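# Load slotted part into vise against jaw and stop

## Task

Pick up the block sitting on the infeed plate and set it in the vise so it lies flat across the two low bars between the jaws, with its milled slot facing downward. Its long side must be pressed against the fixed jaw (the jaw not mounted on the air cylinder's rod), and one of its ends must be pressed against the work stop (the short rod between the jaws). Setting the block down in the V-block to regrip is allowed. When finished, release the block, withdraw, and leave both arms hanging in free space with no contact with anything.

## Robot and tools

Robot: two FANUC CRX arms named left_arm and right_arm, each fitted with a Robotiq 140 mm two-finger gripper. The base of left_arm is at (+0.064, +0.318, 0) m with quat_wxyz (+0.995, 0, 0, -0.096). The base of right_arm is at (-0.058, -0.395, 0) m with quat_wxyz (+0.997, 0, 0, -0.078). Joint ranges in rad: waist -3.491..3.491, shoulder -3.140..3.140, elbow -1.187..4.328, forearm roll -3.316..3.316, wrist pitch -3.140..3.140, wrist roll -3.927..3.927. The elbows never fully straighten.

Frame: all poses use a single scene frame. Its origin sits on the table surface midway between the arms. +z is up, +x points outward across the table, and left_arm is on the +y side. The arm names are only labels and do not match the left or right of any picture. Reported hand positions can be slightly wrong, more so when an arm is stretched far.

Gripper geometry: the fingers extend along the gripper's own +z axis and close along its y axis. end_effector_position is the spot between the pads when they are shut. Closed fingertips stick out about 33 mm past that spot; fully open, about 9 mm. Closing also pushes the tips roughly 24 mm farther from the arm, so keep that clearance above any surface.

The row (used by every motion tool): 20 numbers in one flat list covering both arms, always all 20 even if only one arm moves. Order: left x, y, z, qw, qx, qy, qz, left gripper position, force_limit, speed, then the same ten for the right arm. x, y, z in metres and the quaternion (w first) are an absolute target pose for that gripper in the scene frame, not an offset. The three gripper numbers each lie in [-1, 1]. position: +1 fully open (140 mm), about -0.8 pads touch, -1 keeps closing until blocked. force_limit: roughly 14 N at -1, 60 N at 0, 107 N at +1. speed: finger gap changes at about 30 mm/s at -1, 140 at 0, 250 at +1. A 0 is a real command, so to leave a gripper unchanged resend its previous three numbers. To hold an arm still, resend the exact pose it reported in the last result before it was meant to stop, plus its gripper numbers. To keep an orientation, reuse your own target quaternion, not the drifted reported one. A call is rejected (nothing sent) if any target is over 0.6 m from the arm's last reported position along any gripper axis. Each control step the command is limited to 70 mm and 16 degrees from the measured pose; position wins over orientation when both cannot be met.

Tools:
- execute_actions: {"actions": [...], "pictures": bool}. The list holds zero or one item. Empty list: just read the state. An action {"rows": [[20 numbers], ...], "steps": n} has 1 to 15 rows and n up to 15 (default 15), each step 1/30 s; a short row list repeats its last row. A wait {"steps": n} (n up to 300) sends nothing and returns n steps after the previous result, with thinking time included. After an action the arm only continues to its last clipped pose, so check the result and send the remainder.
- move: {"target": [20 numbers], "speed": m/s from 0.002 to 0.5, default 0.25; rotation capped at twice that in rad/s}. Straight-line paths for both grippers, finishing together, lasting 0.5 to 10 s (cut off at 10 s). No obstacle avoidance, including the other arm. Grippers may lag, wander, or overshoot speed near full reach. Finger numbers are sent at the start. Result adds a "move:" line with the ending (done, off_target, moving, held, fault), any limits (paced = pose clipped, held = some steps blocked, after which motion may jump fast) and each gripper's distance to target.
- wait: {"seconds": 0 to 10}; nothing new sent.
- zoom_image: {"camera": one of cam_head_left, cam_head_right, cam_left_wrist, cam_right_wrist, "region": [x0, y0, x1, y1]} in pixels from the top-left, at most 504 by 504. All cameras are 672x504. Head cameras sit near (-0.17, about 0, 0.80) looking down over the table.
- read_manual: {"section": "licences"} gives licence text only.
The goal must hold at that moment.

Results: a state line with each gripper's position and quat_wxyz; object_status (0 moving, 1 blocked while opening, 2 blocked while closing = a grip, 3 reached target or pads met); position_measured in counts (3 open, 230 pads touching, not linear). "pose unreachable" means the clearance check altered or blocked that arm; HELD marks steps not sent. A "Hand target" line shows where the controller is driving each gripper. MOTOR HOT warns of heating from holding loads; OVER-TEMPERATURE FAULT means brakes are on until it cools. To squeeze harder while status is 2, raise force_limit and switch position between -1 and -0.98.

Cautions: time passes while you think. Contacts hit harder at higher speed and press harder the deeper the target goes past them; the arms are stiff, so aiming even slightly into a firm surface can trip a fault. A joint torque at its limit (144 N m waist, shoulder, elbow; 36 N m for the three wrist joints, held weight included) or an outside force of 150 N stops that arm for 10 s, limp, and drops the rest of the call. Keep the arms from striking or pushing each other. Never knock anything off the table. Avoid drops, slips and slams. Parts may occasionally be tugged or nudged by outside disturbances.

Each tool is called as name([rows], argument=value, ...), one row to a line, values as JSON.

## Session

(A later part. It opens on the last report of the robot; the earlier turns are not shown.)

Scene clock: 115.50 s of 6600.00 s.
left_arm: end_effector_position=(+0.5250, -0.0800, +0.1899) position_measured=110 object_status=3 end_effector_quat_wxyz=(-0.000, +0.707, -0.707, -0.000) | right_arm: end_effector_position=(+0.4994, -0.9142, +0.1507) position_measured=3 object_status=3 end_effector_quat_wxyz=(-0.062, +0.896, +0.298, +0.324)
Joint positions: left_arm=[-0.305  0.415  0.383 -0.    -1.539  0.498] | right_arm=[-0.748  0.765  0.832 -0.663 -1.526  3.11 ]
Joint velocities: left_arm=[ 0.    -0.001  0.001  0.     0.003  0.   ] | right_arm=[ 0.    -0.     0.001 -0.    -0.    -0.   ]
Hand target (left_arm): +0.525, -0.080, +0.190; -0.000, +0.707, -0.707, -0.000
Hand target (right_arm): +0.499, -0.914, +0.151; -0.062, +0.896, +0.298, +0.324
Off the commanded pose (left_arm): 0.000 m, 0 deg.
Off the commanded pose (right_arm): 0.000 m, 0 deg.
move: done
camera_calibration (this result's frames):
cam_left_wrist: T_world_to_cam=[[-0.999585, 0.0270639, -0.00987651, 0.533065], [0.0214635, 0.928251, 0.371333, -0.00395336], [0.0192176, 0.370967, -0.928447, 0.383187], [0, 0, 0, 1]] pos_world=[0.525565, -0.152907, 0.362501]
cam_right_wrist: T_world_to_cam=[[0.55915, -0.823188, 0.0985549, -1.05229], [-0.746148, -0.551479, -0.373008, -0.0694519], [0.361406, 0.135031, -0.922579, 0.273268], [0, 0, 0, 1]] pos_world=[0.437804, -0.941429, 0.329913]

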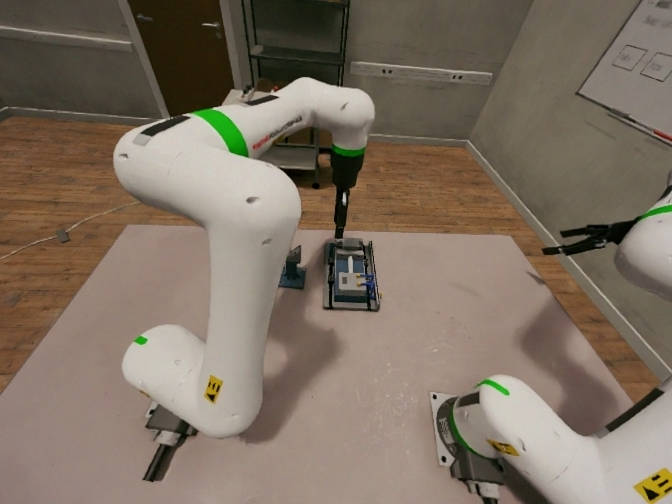

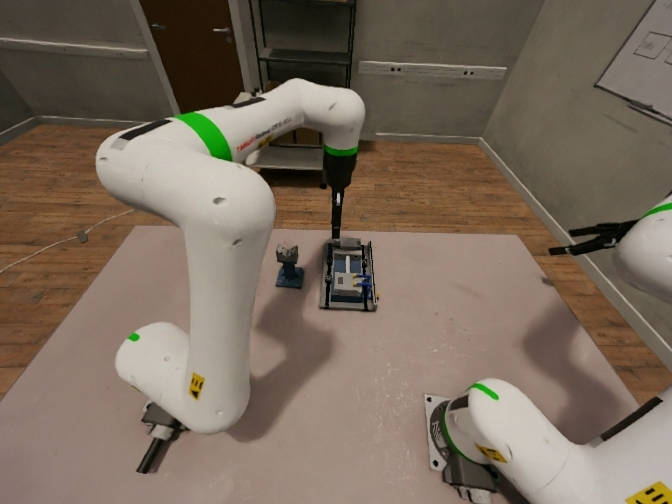

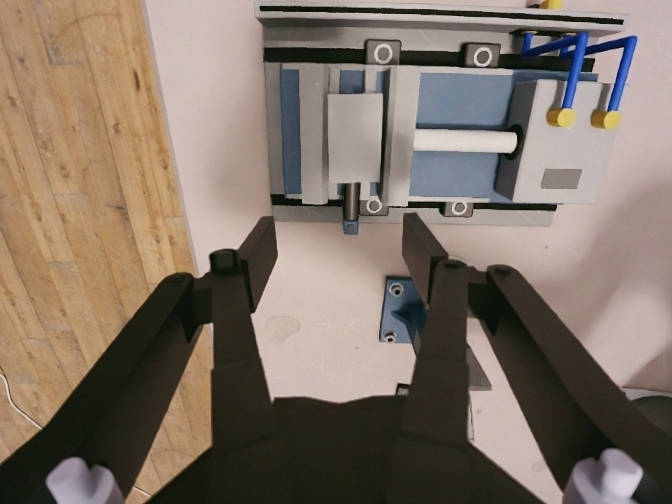

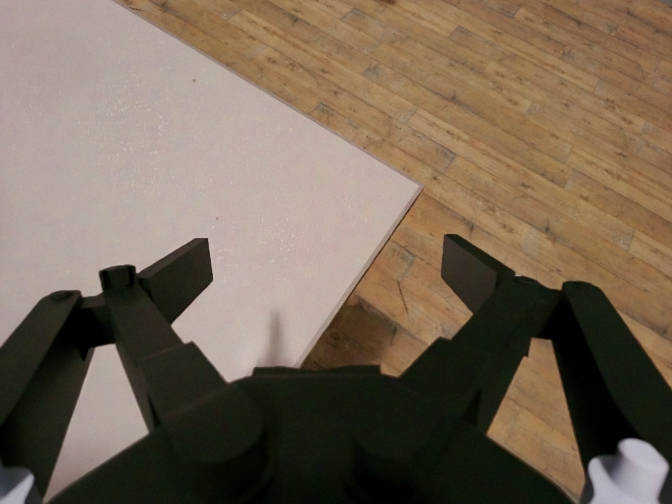

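move(target=[0.515,-0.128,0.16,0,1,0,0,0.12,-1,0,0.4994,-0.9142,0.1507,-0.062,0.896,0.298,0.324,1,0,0], speed=0.45)

move(target=[0.515,-0.128,0.127,0,1,0,0,0.12,-1,0,0.4994,-0.9142,0.1507,-0.062,0.896,0.298,0.324,1,0,0], speed=0.05)

move(target=[0.515,-0.128,0.127,0,1,0,0,-1,-1,-1,0.4994,-0.9142,0.1507,-0.062,0.896,0.298,0.324,1,0,0])

move(target=[0.515,-0.128,0.127,0,1,0,0,0.15,-1,0,0.4994,-0.9142,0.1507,-0.062,0.896,0.298,0.324,1,0,0])

move(target=[0.47,-0.11,0.2,0,1,0,0,0.15,-1,0,0.4994,-0.9142,0.1507,-0.062,0.896,0.298,0.324,1,0,0], speed=0.1)

zoom_image(camera="cam_left_wrist", region=[260,60,460,260])

Scene clock: 124.77 s of 6600.00 s.
left_arm: end_effector_position=(+0.5150, -0.1280, +0.1601) position_measured=114 object_status=3 end_effector_quat_wxyz=(+0.000, +1.000, -0.000, +0.000) | right_arm: end_effector_position=(+0.4994, -0.9142, +0.1507) position_measured=3 object_status=3 end_effector_quat_wxyz=(-0.062, +0.896, +0.298, +0.324)
Joint positions: left_arm=[-0.381  0.487  0.416  0.    -1.499  2.144] | right_arm=[-0.748  0.765  0.832 -0.663 -1.526  3.11 ]
Joint velocities: left_arm=[-0.     0.     0.001  0.     0.003  0.   ] | right_arm=[ 0.     0.     0.001 -0.001  0.    -0.   ]
Hand target (left_arm): +0.515, -0.128, +0.160; +0.000, +1.000, -0.000, +0.000
Hand target (right_arm): +0.499, -0.914, +0.151; -0.062, +0.896, +0.298, +0.324
Off the commanded pose (left_arm): 0.000 m, 0 deg.
Off the commanded pose (right_arm): 0.000 m, 0 deg.
After step 90, 4.03 s passed at rest.
move: done
camera_calibration (this result's frames):
cam_left_wrist: T_world_to_cam=[[-0.0272399, -0.999581, -0.00981171, -0.108087], [-0.92834, 0.0216559, 0.371101, 0.425061], [-0.370733, 0.0192174, -0.928541, 0.529322], [0, 0, 0, 1]] pos_world=[0.587894, -0.127419, 0.332697]
cam_right_wrist: T_world_to_cam=[[0.55915, -0.823188, 0.098555, -1.05229], [-0.746148, -0.551479, -0.373008, -0.0694519], [0.361406, 0.135031, -0.922579, 0.273268], [0, 0, 0, 1]] pos_world=[0.437804, -0.941429, 0.329913]

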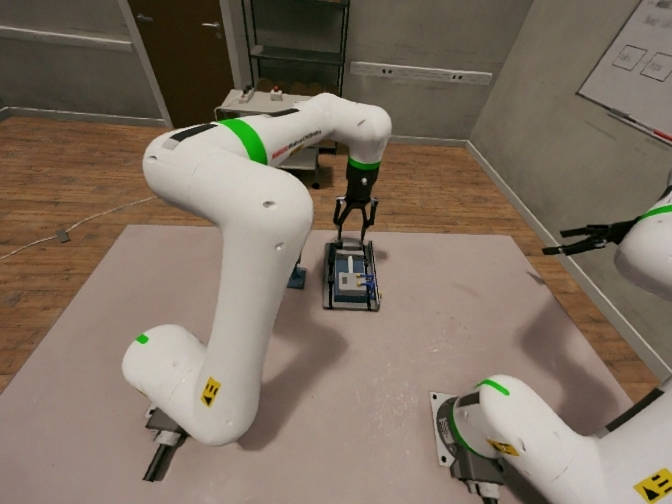

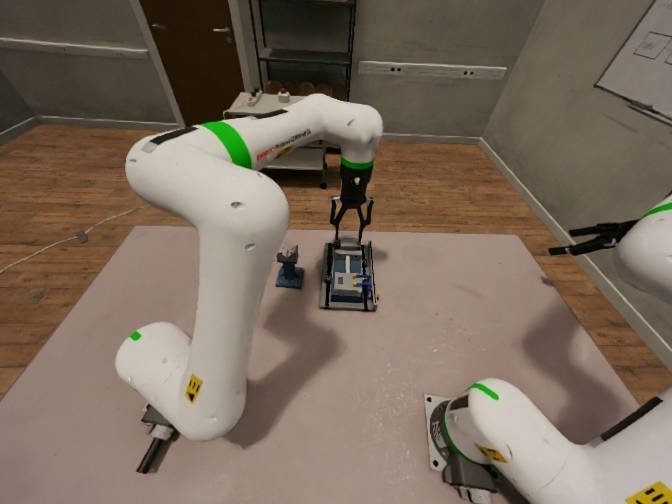

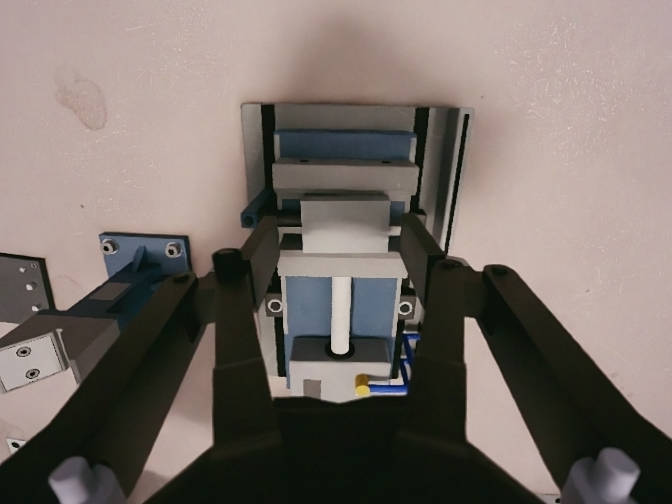

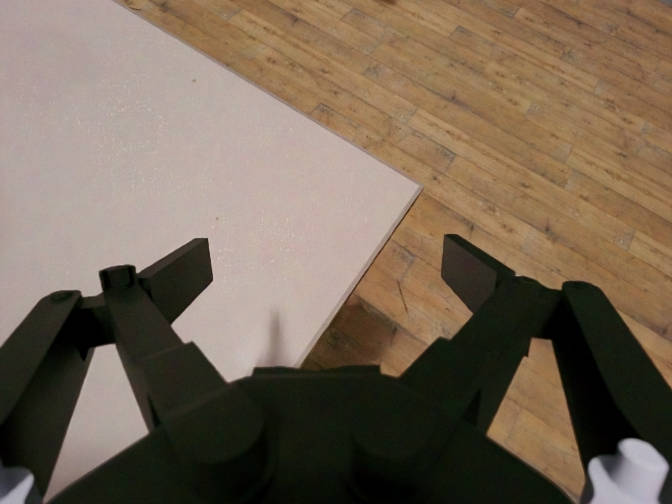

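Scene clock: 125.70 s of 6600.00 s.
left_arm: end_effector_position=(+0.5150, -0.1280, +0.1270) position_measured=114 object_status=3 end_effector_quat_wxyz=(-0.000, +1.000, -0.000, +0.000) | right_arm: end_effector_position=(+0.4994, -0.9142, +0.1507) position_measured=3 object_status=3 end_effector_quat_wxyz=(-0.062, +0.896, +0.298, +0.324)
Joint positions: left_arm=[-0.381  0.496  0.352 -0.    -1.426  2.144] | right_arm=[-0.748  0.765  0.832 -0.663 -1.526  3.11 ]
Joint velocities: left_arm=[-0.    -0.    -0.001  0.     0.    -0.   ] | right_arm=[-0.001  0.     0.001 -0.001  0.001 -0.   ]
Hand target (left_arm): +0.515, -0.128, +0.127; +0.000, +1.000, -0.000, -0.000
Hand target (right_arm): +0.499, -0.914, +0.151; -0.062, +0.896, +0.298, +0.324
Off the commanded pose (left_arm): 0.000 m, 0 deg.
Off the commanded pose (right_arm): 0.000 m, 0 deg.
move: done
camera_calibration (this result's frames):
cam_left_wrist: T_world_to_cam=[[-0.0272795, -0.999578, -0.0100161, -0.108329], [-0.928335, 0.0216165, 0.371116, 0.43724], [-0.370742, 0.0194222, -0.928533, 0.498638], [0, 0, 0, 1]] pos_world=[0.587817, -0.12742, 0.29965]
cam_right_wrist: T_world_to_cam=[[0.55915, -0.823188, 0.0985548, -1.05229], [-0.746148, -0.551479, -0.373008, -0.0694519], [0.361406, 0.135031, -0.922579, 0.273268], [0, 0, 0, 1]] pos_world=[0.437804, -0.941429, 0.329913]

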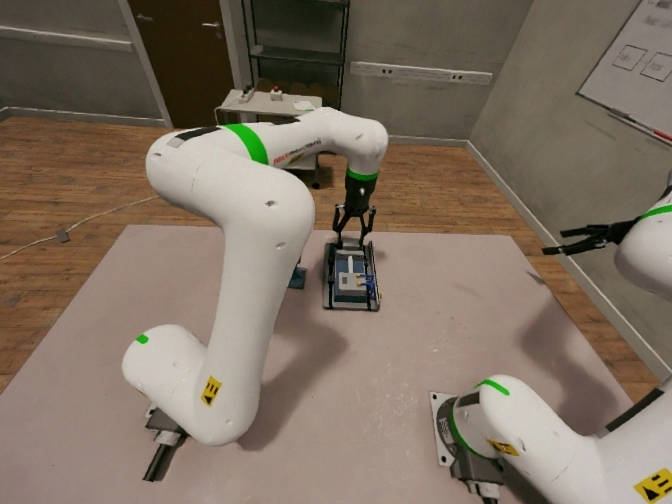

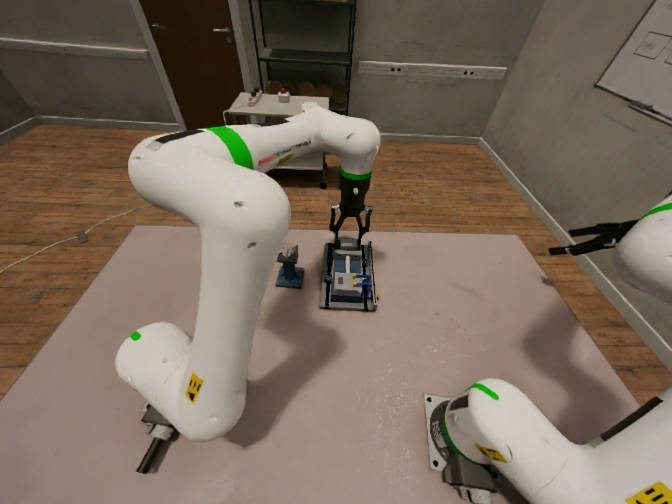

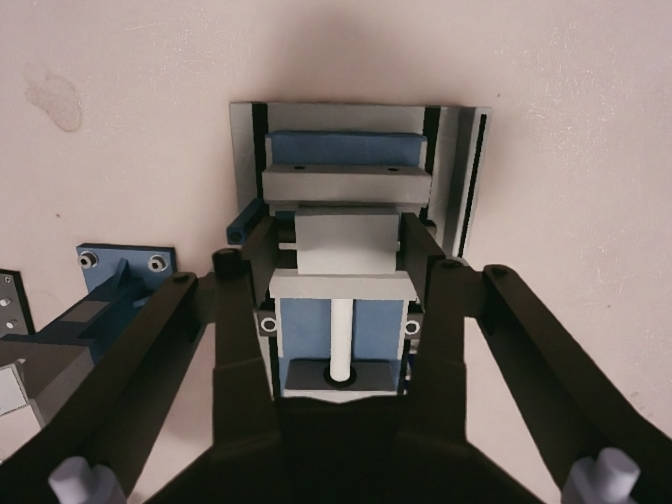

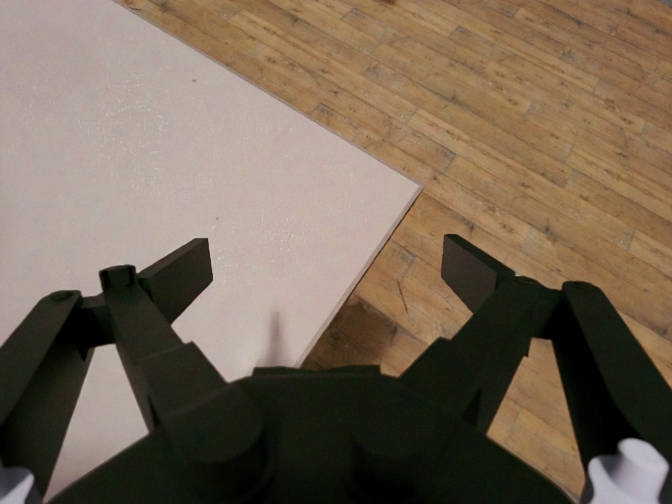

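Scene clock: 126.40 s of 6600.00 s.
left_arm: end_effector_position=(+0.5149, -0.1281, +0.1271) position_measured=133 object_status=2 end_effector_quat_wxyz=(+0.000, +1.000, -0.000, +0.000) | right_arm: end_effector_position=(+0.4994, -0.9142, +0.1507) position_measured=3 object_status=3 end_effector_quat_wxyz=(-0.062, +0.896, +0.298, +0.324)
Joint positions: left_arm=[-0.381  0.497  0.352  0.    -1.426  2.145] | right_arm=[-0.748  0.765  0.832 -0.663 -1.526  3.11 ]
Joint velocities: left_arm=[-0.     0.     0.    -0.001 -0.001  0.   ] | right_arm=[-0.    -0.001 -0.001  0.    -0.     0.   ]
Hand target (left_arm): +0.515, -0.128, +0.127; -0.000, +1.000, +0.000, -0.000
Hand target (right_arm): +0.499, -0.914, +0.151; -0.062, +0.896, +0.298, +0.324
Off the commanded pose (left_arm): 0.000 m, 0 deg.
Off the commanded pose (right_arm): 0.000 m, 0 deg.
move: done
camera_calibration (this result's frames):
cam_left_wrist: T_world_to_cam=[[-0.027386, -0.999577, -0.00982232, -0.108489], [-0.928354, 0.0217885, 0.371059, 0.437234], [-0.370688, 0.0192804, -0.928557, 0.498637], [0, 0, 0, 1]] pos_world=[0.587776, -0.127584, 0.299708]
cam_right_wrist: T_world_to_cam=[[0.559151, -0.823188, 0.0985548, -1.05229], [-0.746148, -0.551479, -0.373008, -0.069452], [0.361406, 0.135031, -0.922579, 0.273268], [0, 0, 0, 1]] pos_world=[0.437804, -0.941429, 0.329913]

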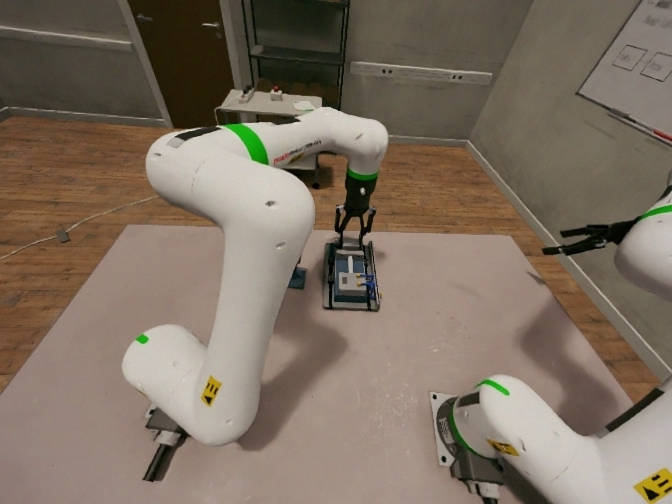

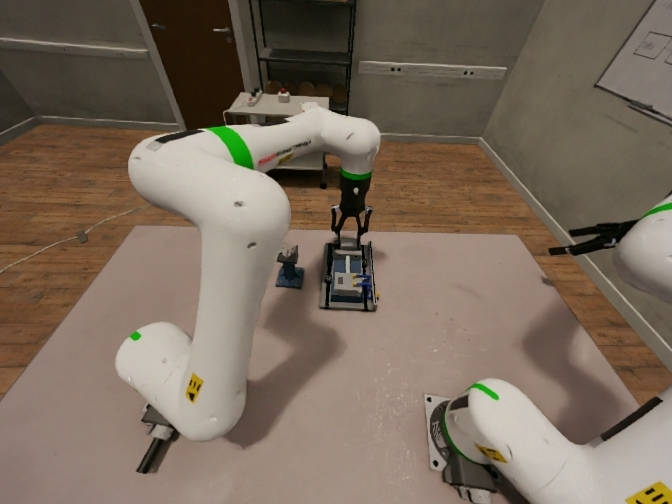

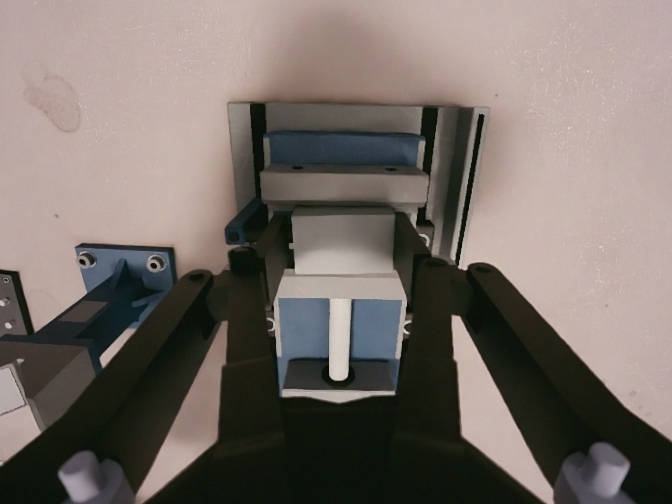

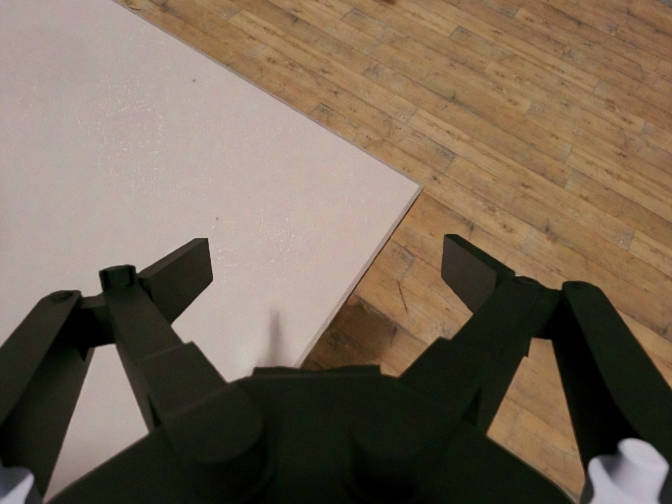

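Scene clock: 127.10 s of 6600.00 s.
left_arm: end_effector_position=(+0.5150, -0.1280, +0.1270) position_measured=110 object_status=3 end_effector_quat_wxyz=(+0.000, +1.000, +0.000, -0.000) | right_arm: end_effector_position=(+0.4994, -0.9142, +0.1507) position_measured=3 object_status=3 end_effector_quat_wxyz=(-0.062, +0.896, +0.298, +0.324)
Joint positions: left_arm=[-0.381  0.497  0.352  0.    -1.426  2.145] | right_arm=[-0.748  0.765  0.832 -0.663 -1.526  3.11 ]
Joint velocities: left_arm=[-0.    -0.001 -0.001  0.    -0.001 -0.   ] | right_arm=[-0.     0.     0.001 -0.    -0.     0.   ]
Hand target (left_arm): +0.515, -0.128, +0.127; -0.000, +1.000, -0.000, +0.000
Hand target (right_arm): +0.499, -0.914, +0.151; -0.062, +0.896, +0.298, +0.324
Off the commanded pose (left_arm): 0.000 m, 0 deg.
Off the commanded pose (right_arm): 0.000 m, 0 deg.
move: done
camera_calibration (this result's frames):
cam_left_wrist: T_world_to_cam=[[-0.0271467, -0.999582, -0.0099543, -0.10845], [-0.928321, 0.0215152, 0.371158, 0.437255], [-0.370788, 0.0193165, -0.928516, 0.498645], [0, 0, 0, 1]] pos_world=[0.58786, -0.127444, 0.29963]
cam_right_wrist: T_world_to_cam=[[0.559151, -0.823187, 0.0985547, -1.05229], [-0.746148, -0.551479, -0.373008, -0.069452], [0.361406, 0.135031, -0.922579, 0.273268], [0, 0, 0, 1]] pos_world=[0.437804, -0.941429, 0.329913]

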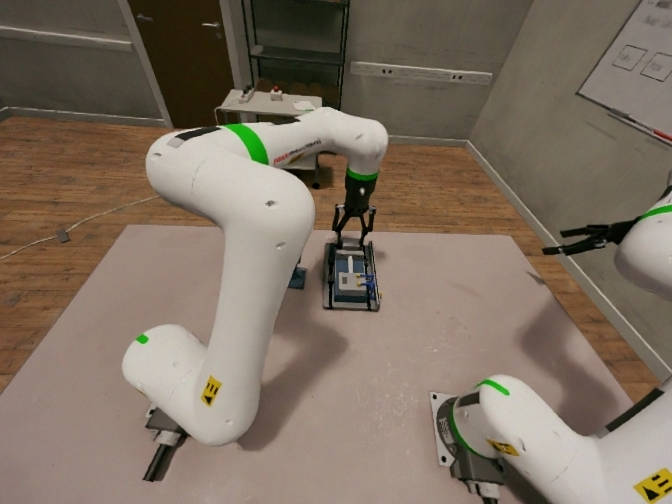

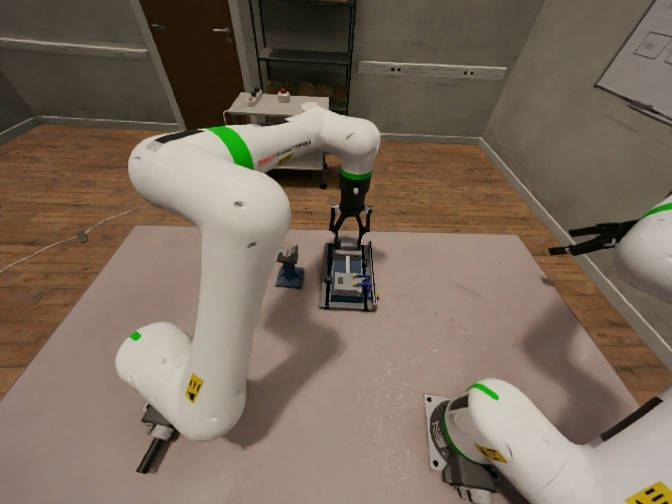

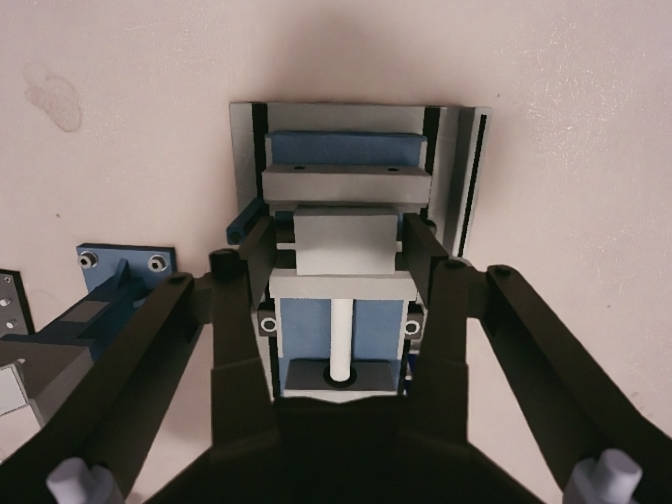

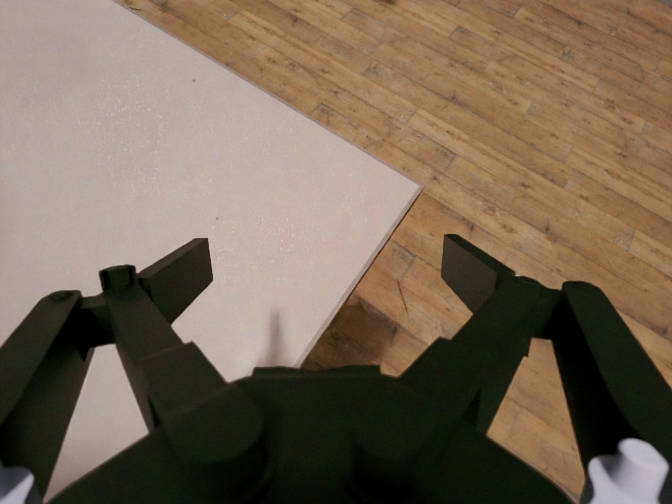

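Scene clock: 128.30 s of 6600.00 s.
left_arm: end_effector_position=(+0.4700, -0.1100, +0.1999) position_measured=110 object_status=3 end_effector_quat_wxyz=(+0.000, +1.000, +0.000, -0.000) | right_arm: end_effector_position=(+0.4994, -0.9142, +0.1507) position_measured=3 object_status=3 end_effector_quat_wxyz=(-0.062, +0.896, +0.298, +0.324)
Joint positions: left_arm=[-0.397  0.363  0.336  0.    -1.543  2.161] | right_arm=[-0.748  0.765  0.832 -0.663 -1.526  3.11 ]
Joint velocities: left_arm=[-0.    -0.001 -0.001  0.    -0.     0.   ] | right_arm=[ 0.    -0.    -0.     0.    -0.001  0.   ]
Hand target (left_arm): +0.470, -0.110, +0.200; +0.000, +1.000, +0.000, +0.000
Hand target (right_arm): +0.499, -0.914, +0.151; -0.062, +0.896, +0.298, +0.324
Off the commanded pose (left_arm): 0.000 m, 0 deg.
Off the commanded pose (right_arm): 0.000 m, 0 deg.
move: done
camera_calibration (this result's frames):
cam_left_wrist: T_world_to_cam=[[-0.0270118, -0.999586, -0.00993655, -0.0910522], [-0.928276, 0.021394, 0.371275, 0.368015], [-0.370909, 0.0192527, -0.92847, 0.54931], [0, 0, 0, 1]] pos_world=[0.542904, -0.109464, 0.372478]
cam_right_wrist: T_world_to_cam=[[0.559151, -0.823187, 0.0985547, -1.05229], [-0.746148, -0.551479, -0.373008, -0.069452], [0.361406, 0.135031, -0.922579, 0.273268], [0, 0, 0, 1]] pos_world=[0.437804, -0.941429, 0.329913]

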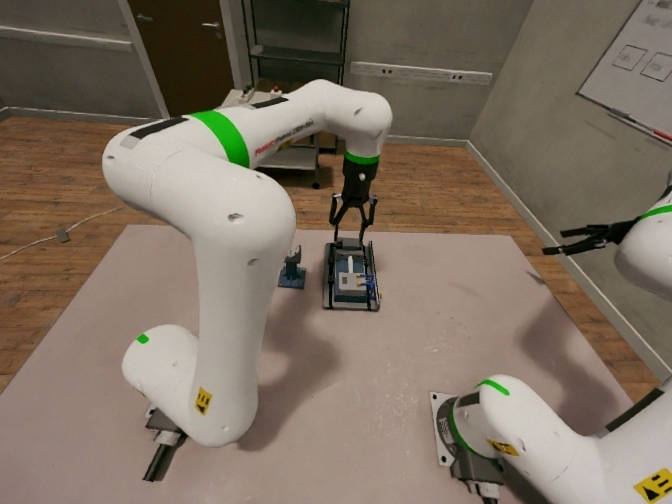

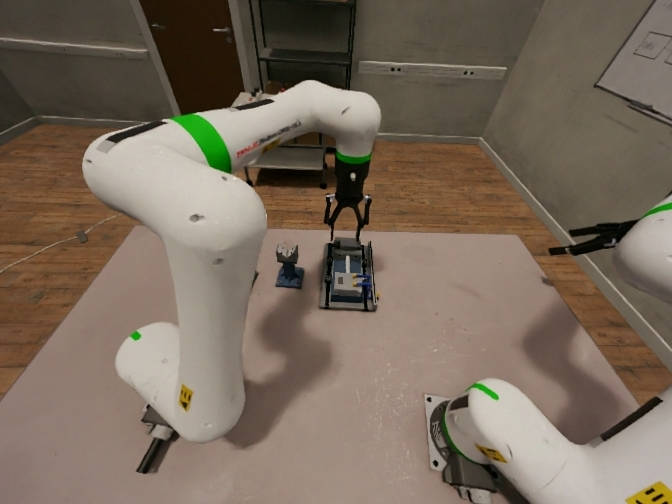

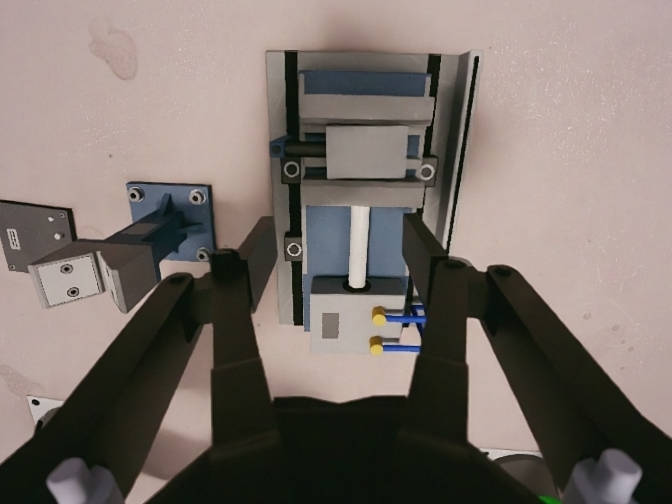

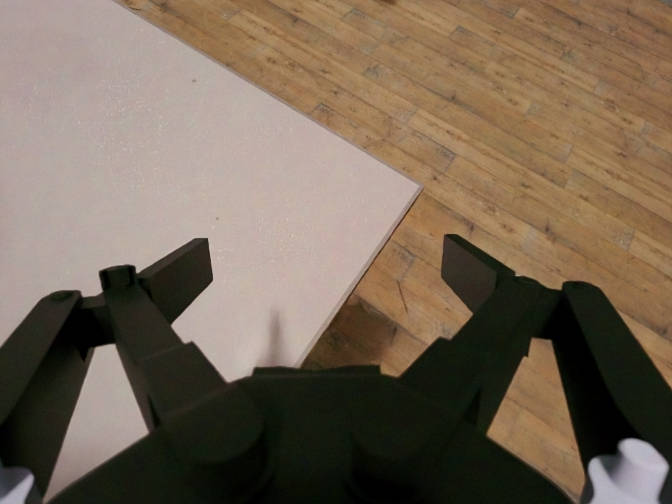

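Region (260, 60, 460, 260) of cam_left_wrist's 672x504 image, scaled by 2.520, with more detail than that image has.

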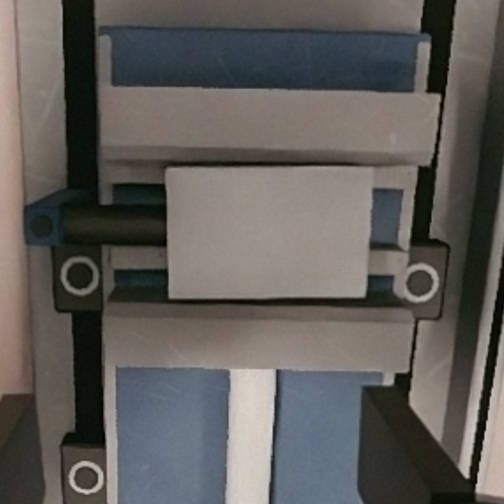

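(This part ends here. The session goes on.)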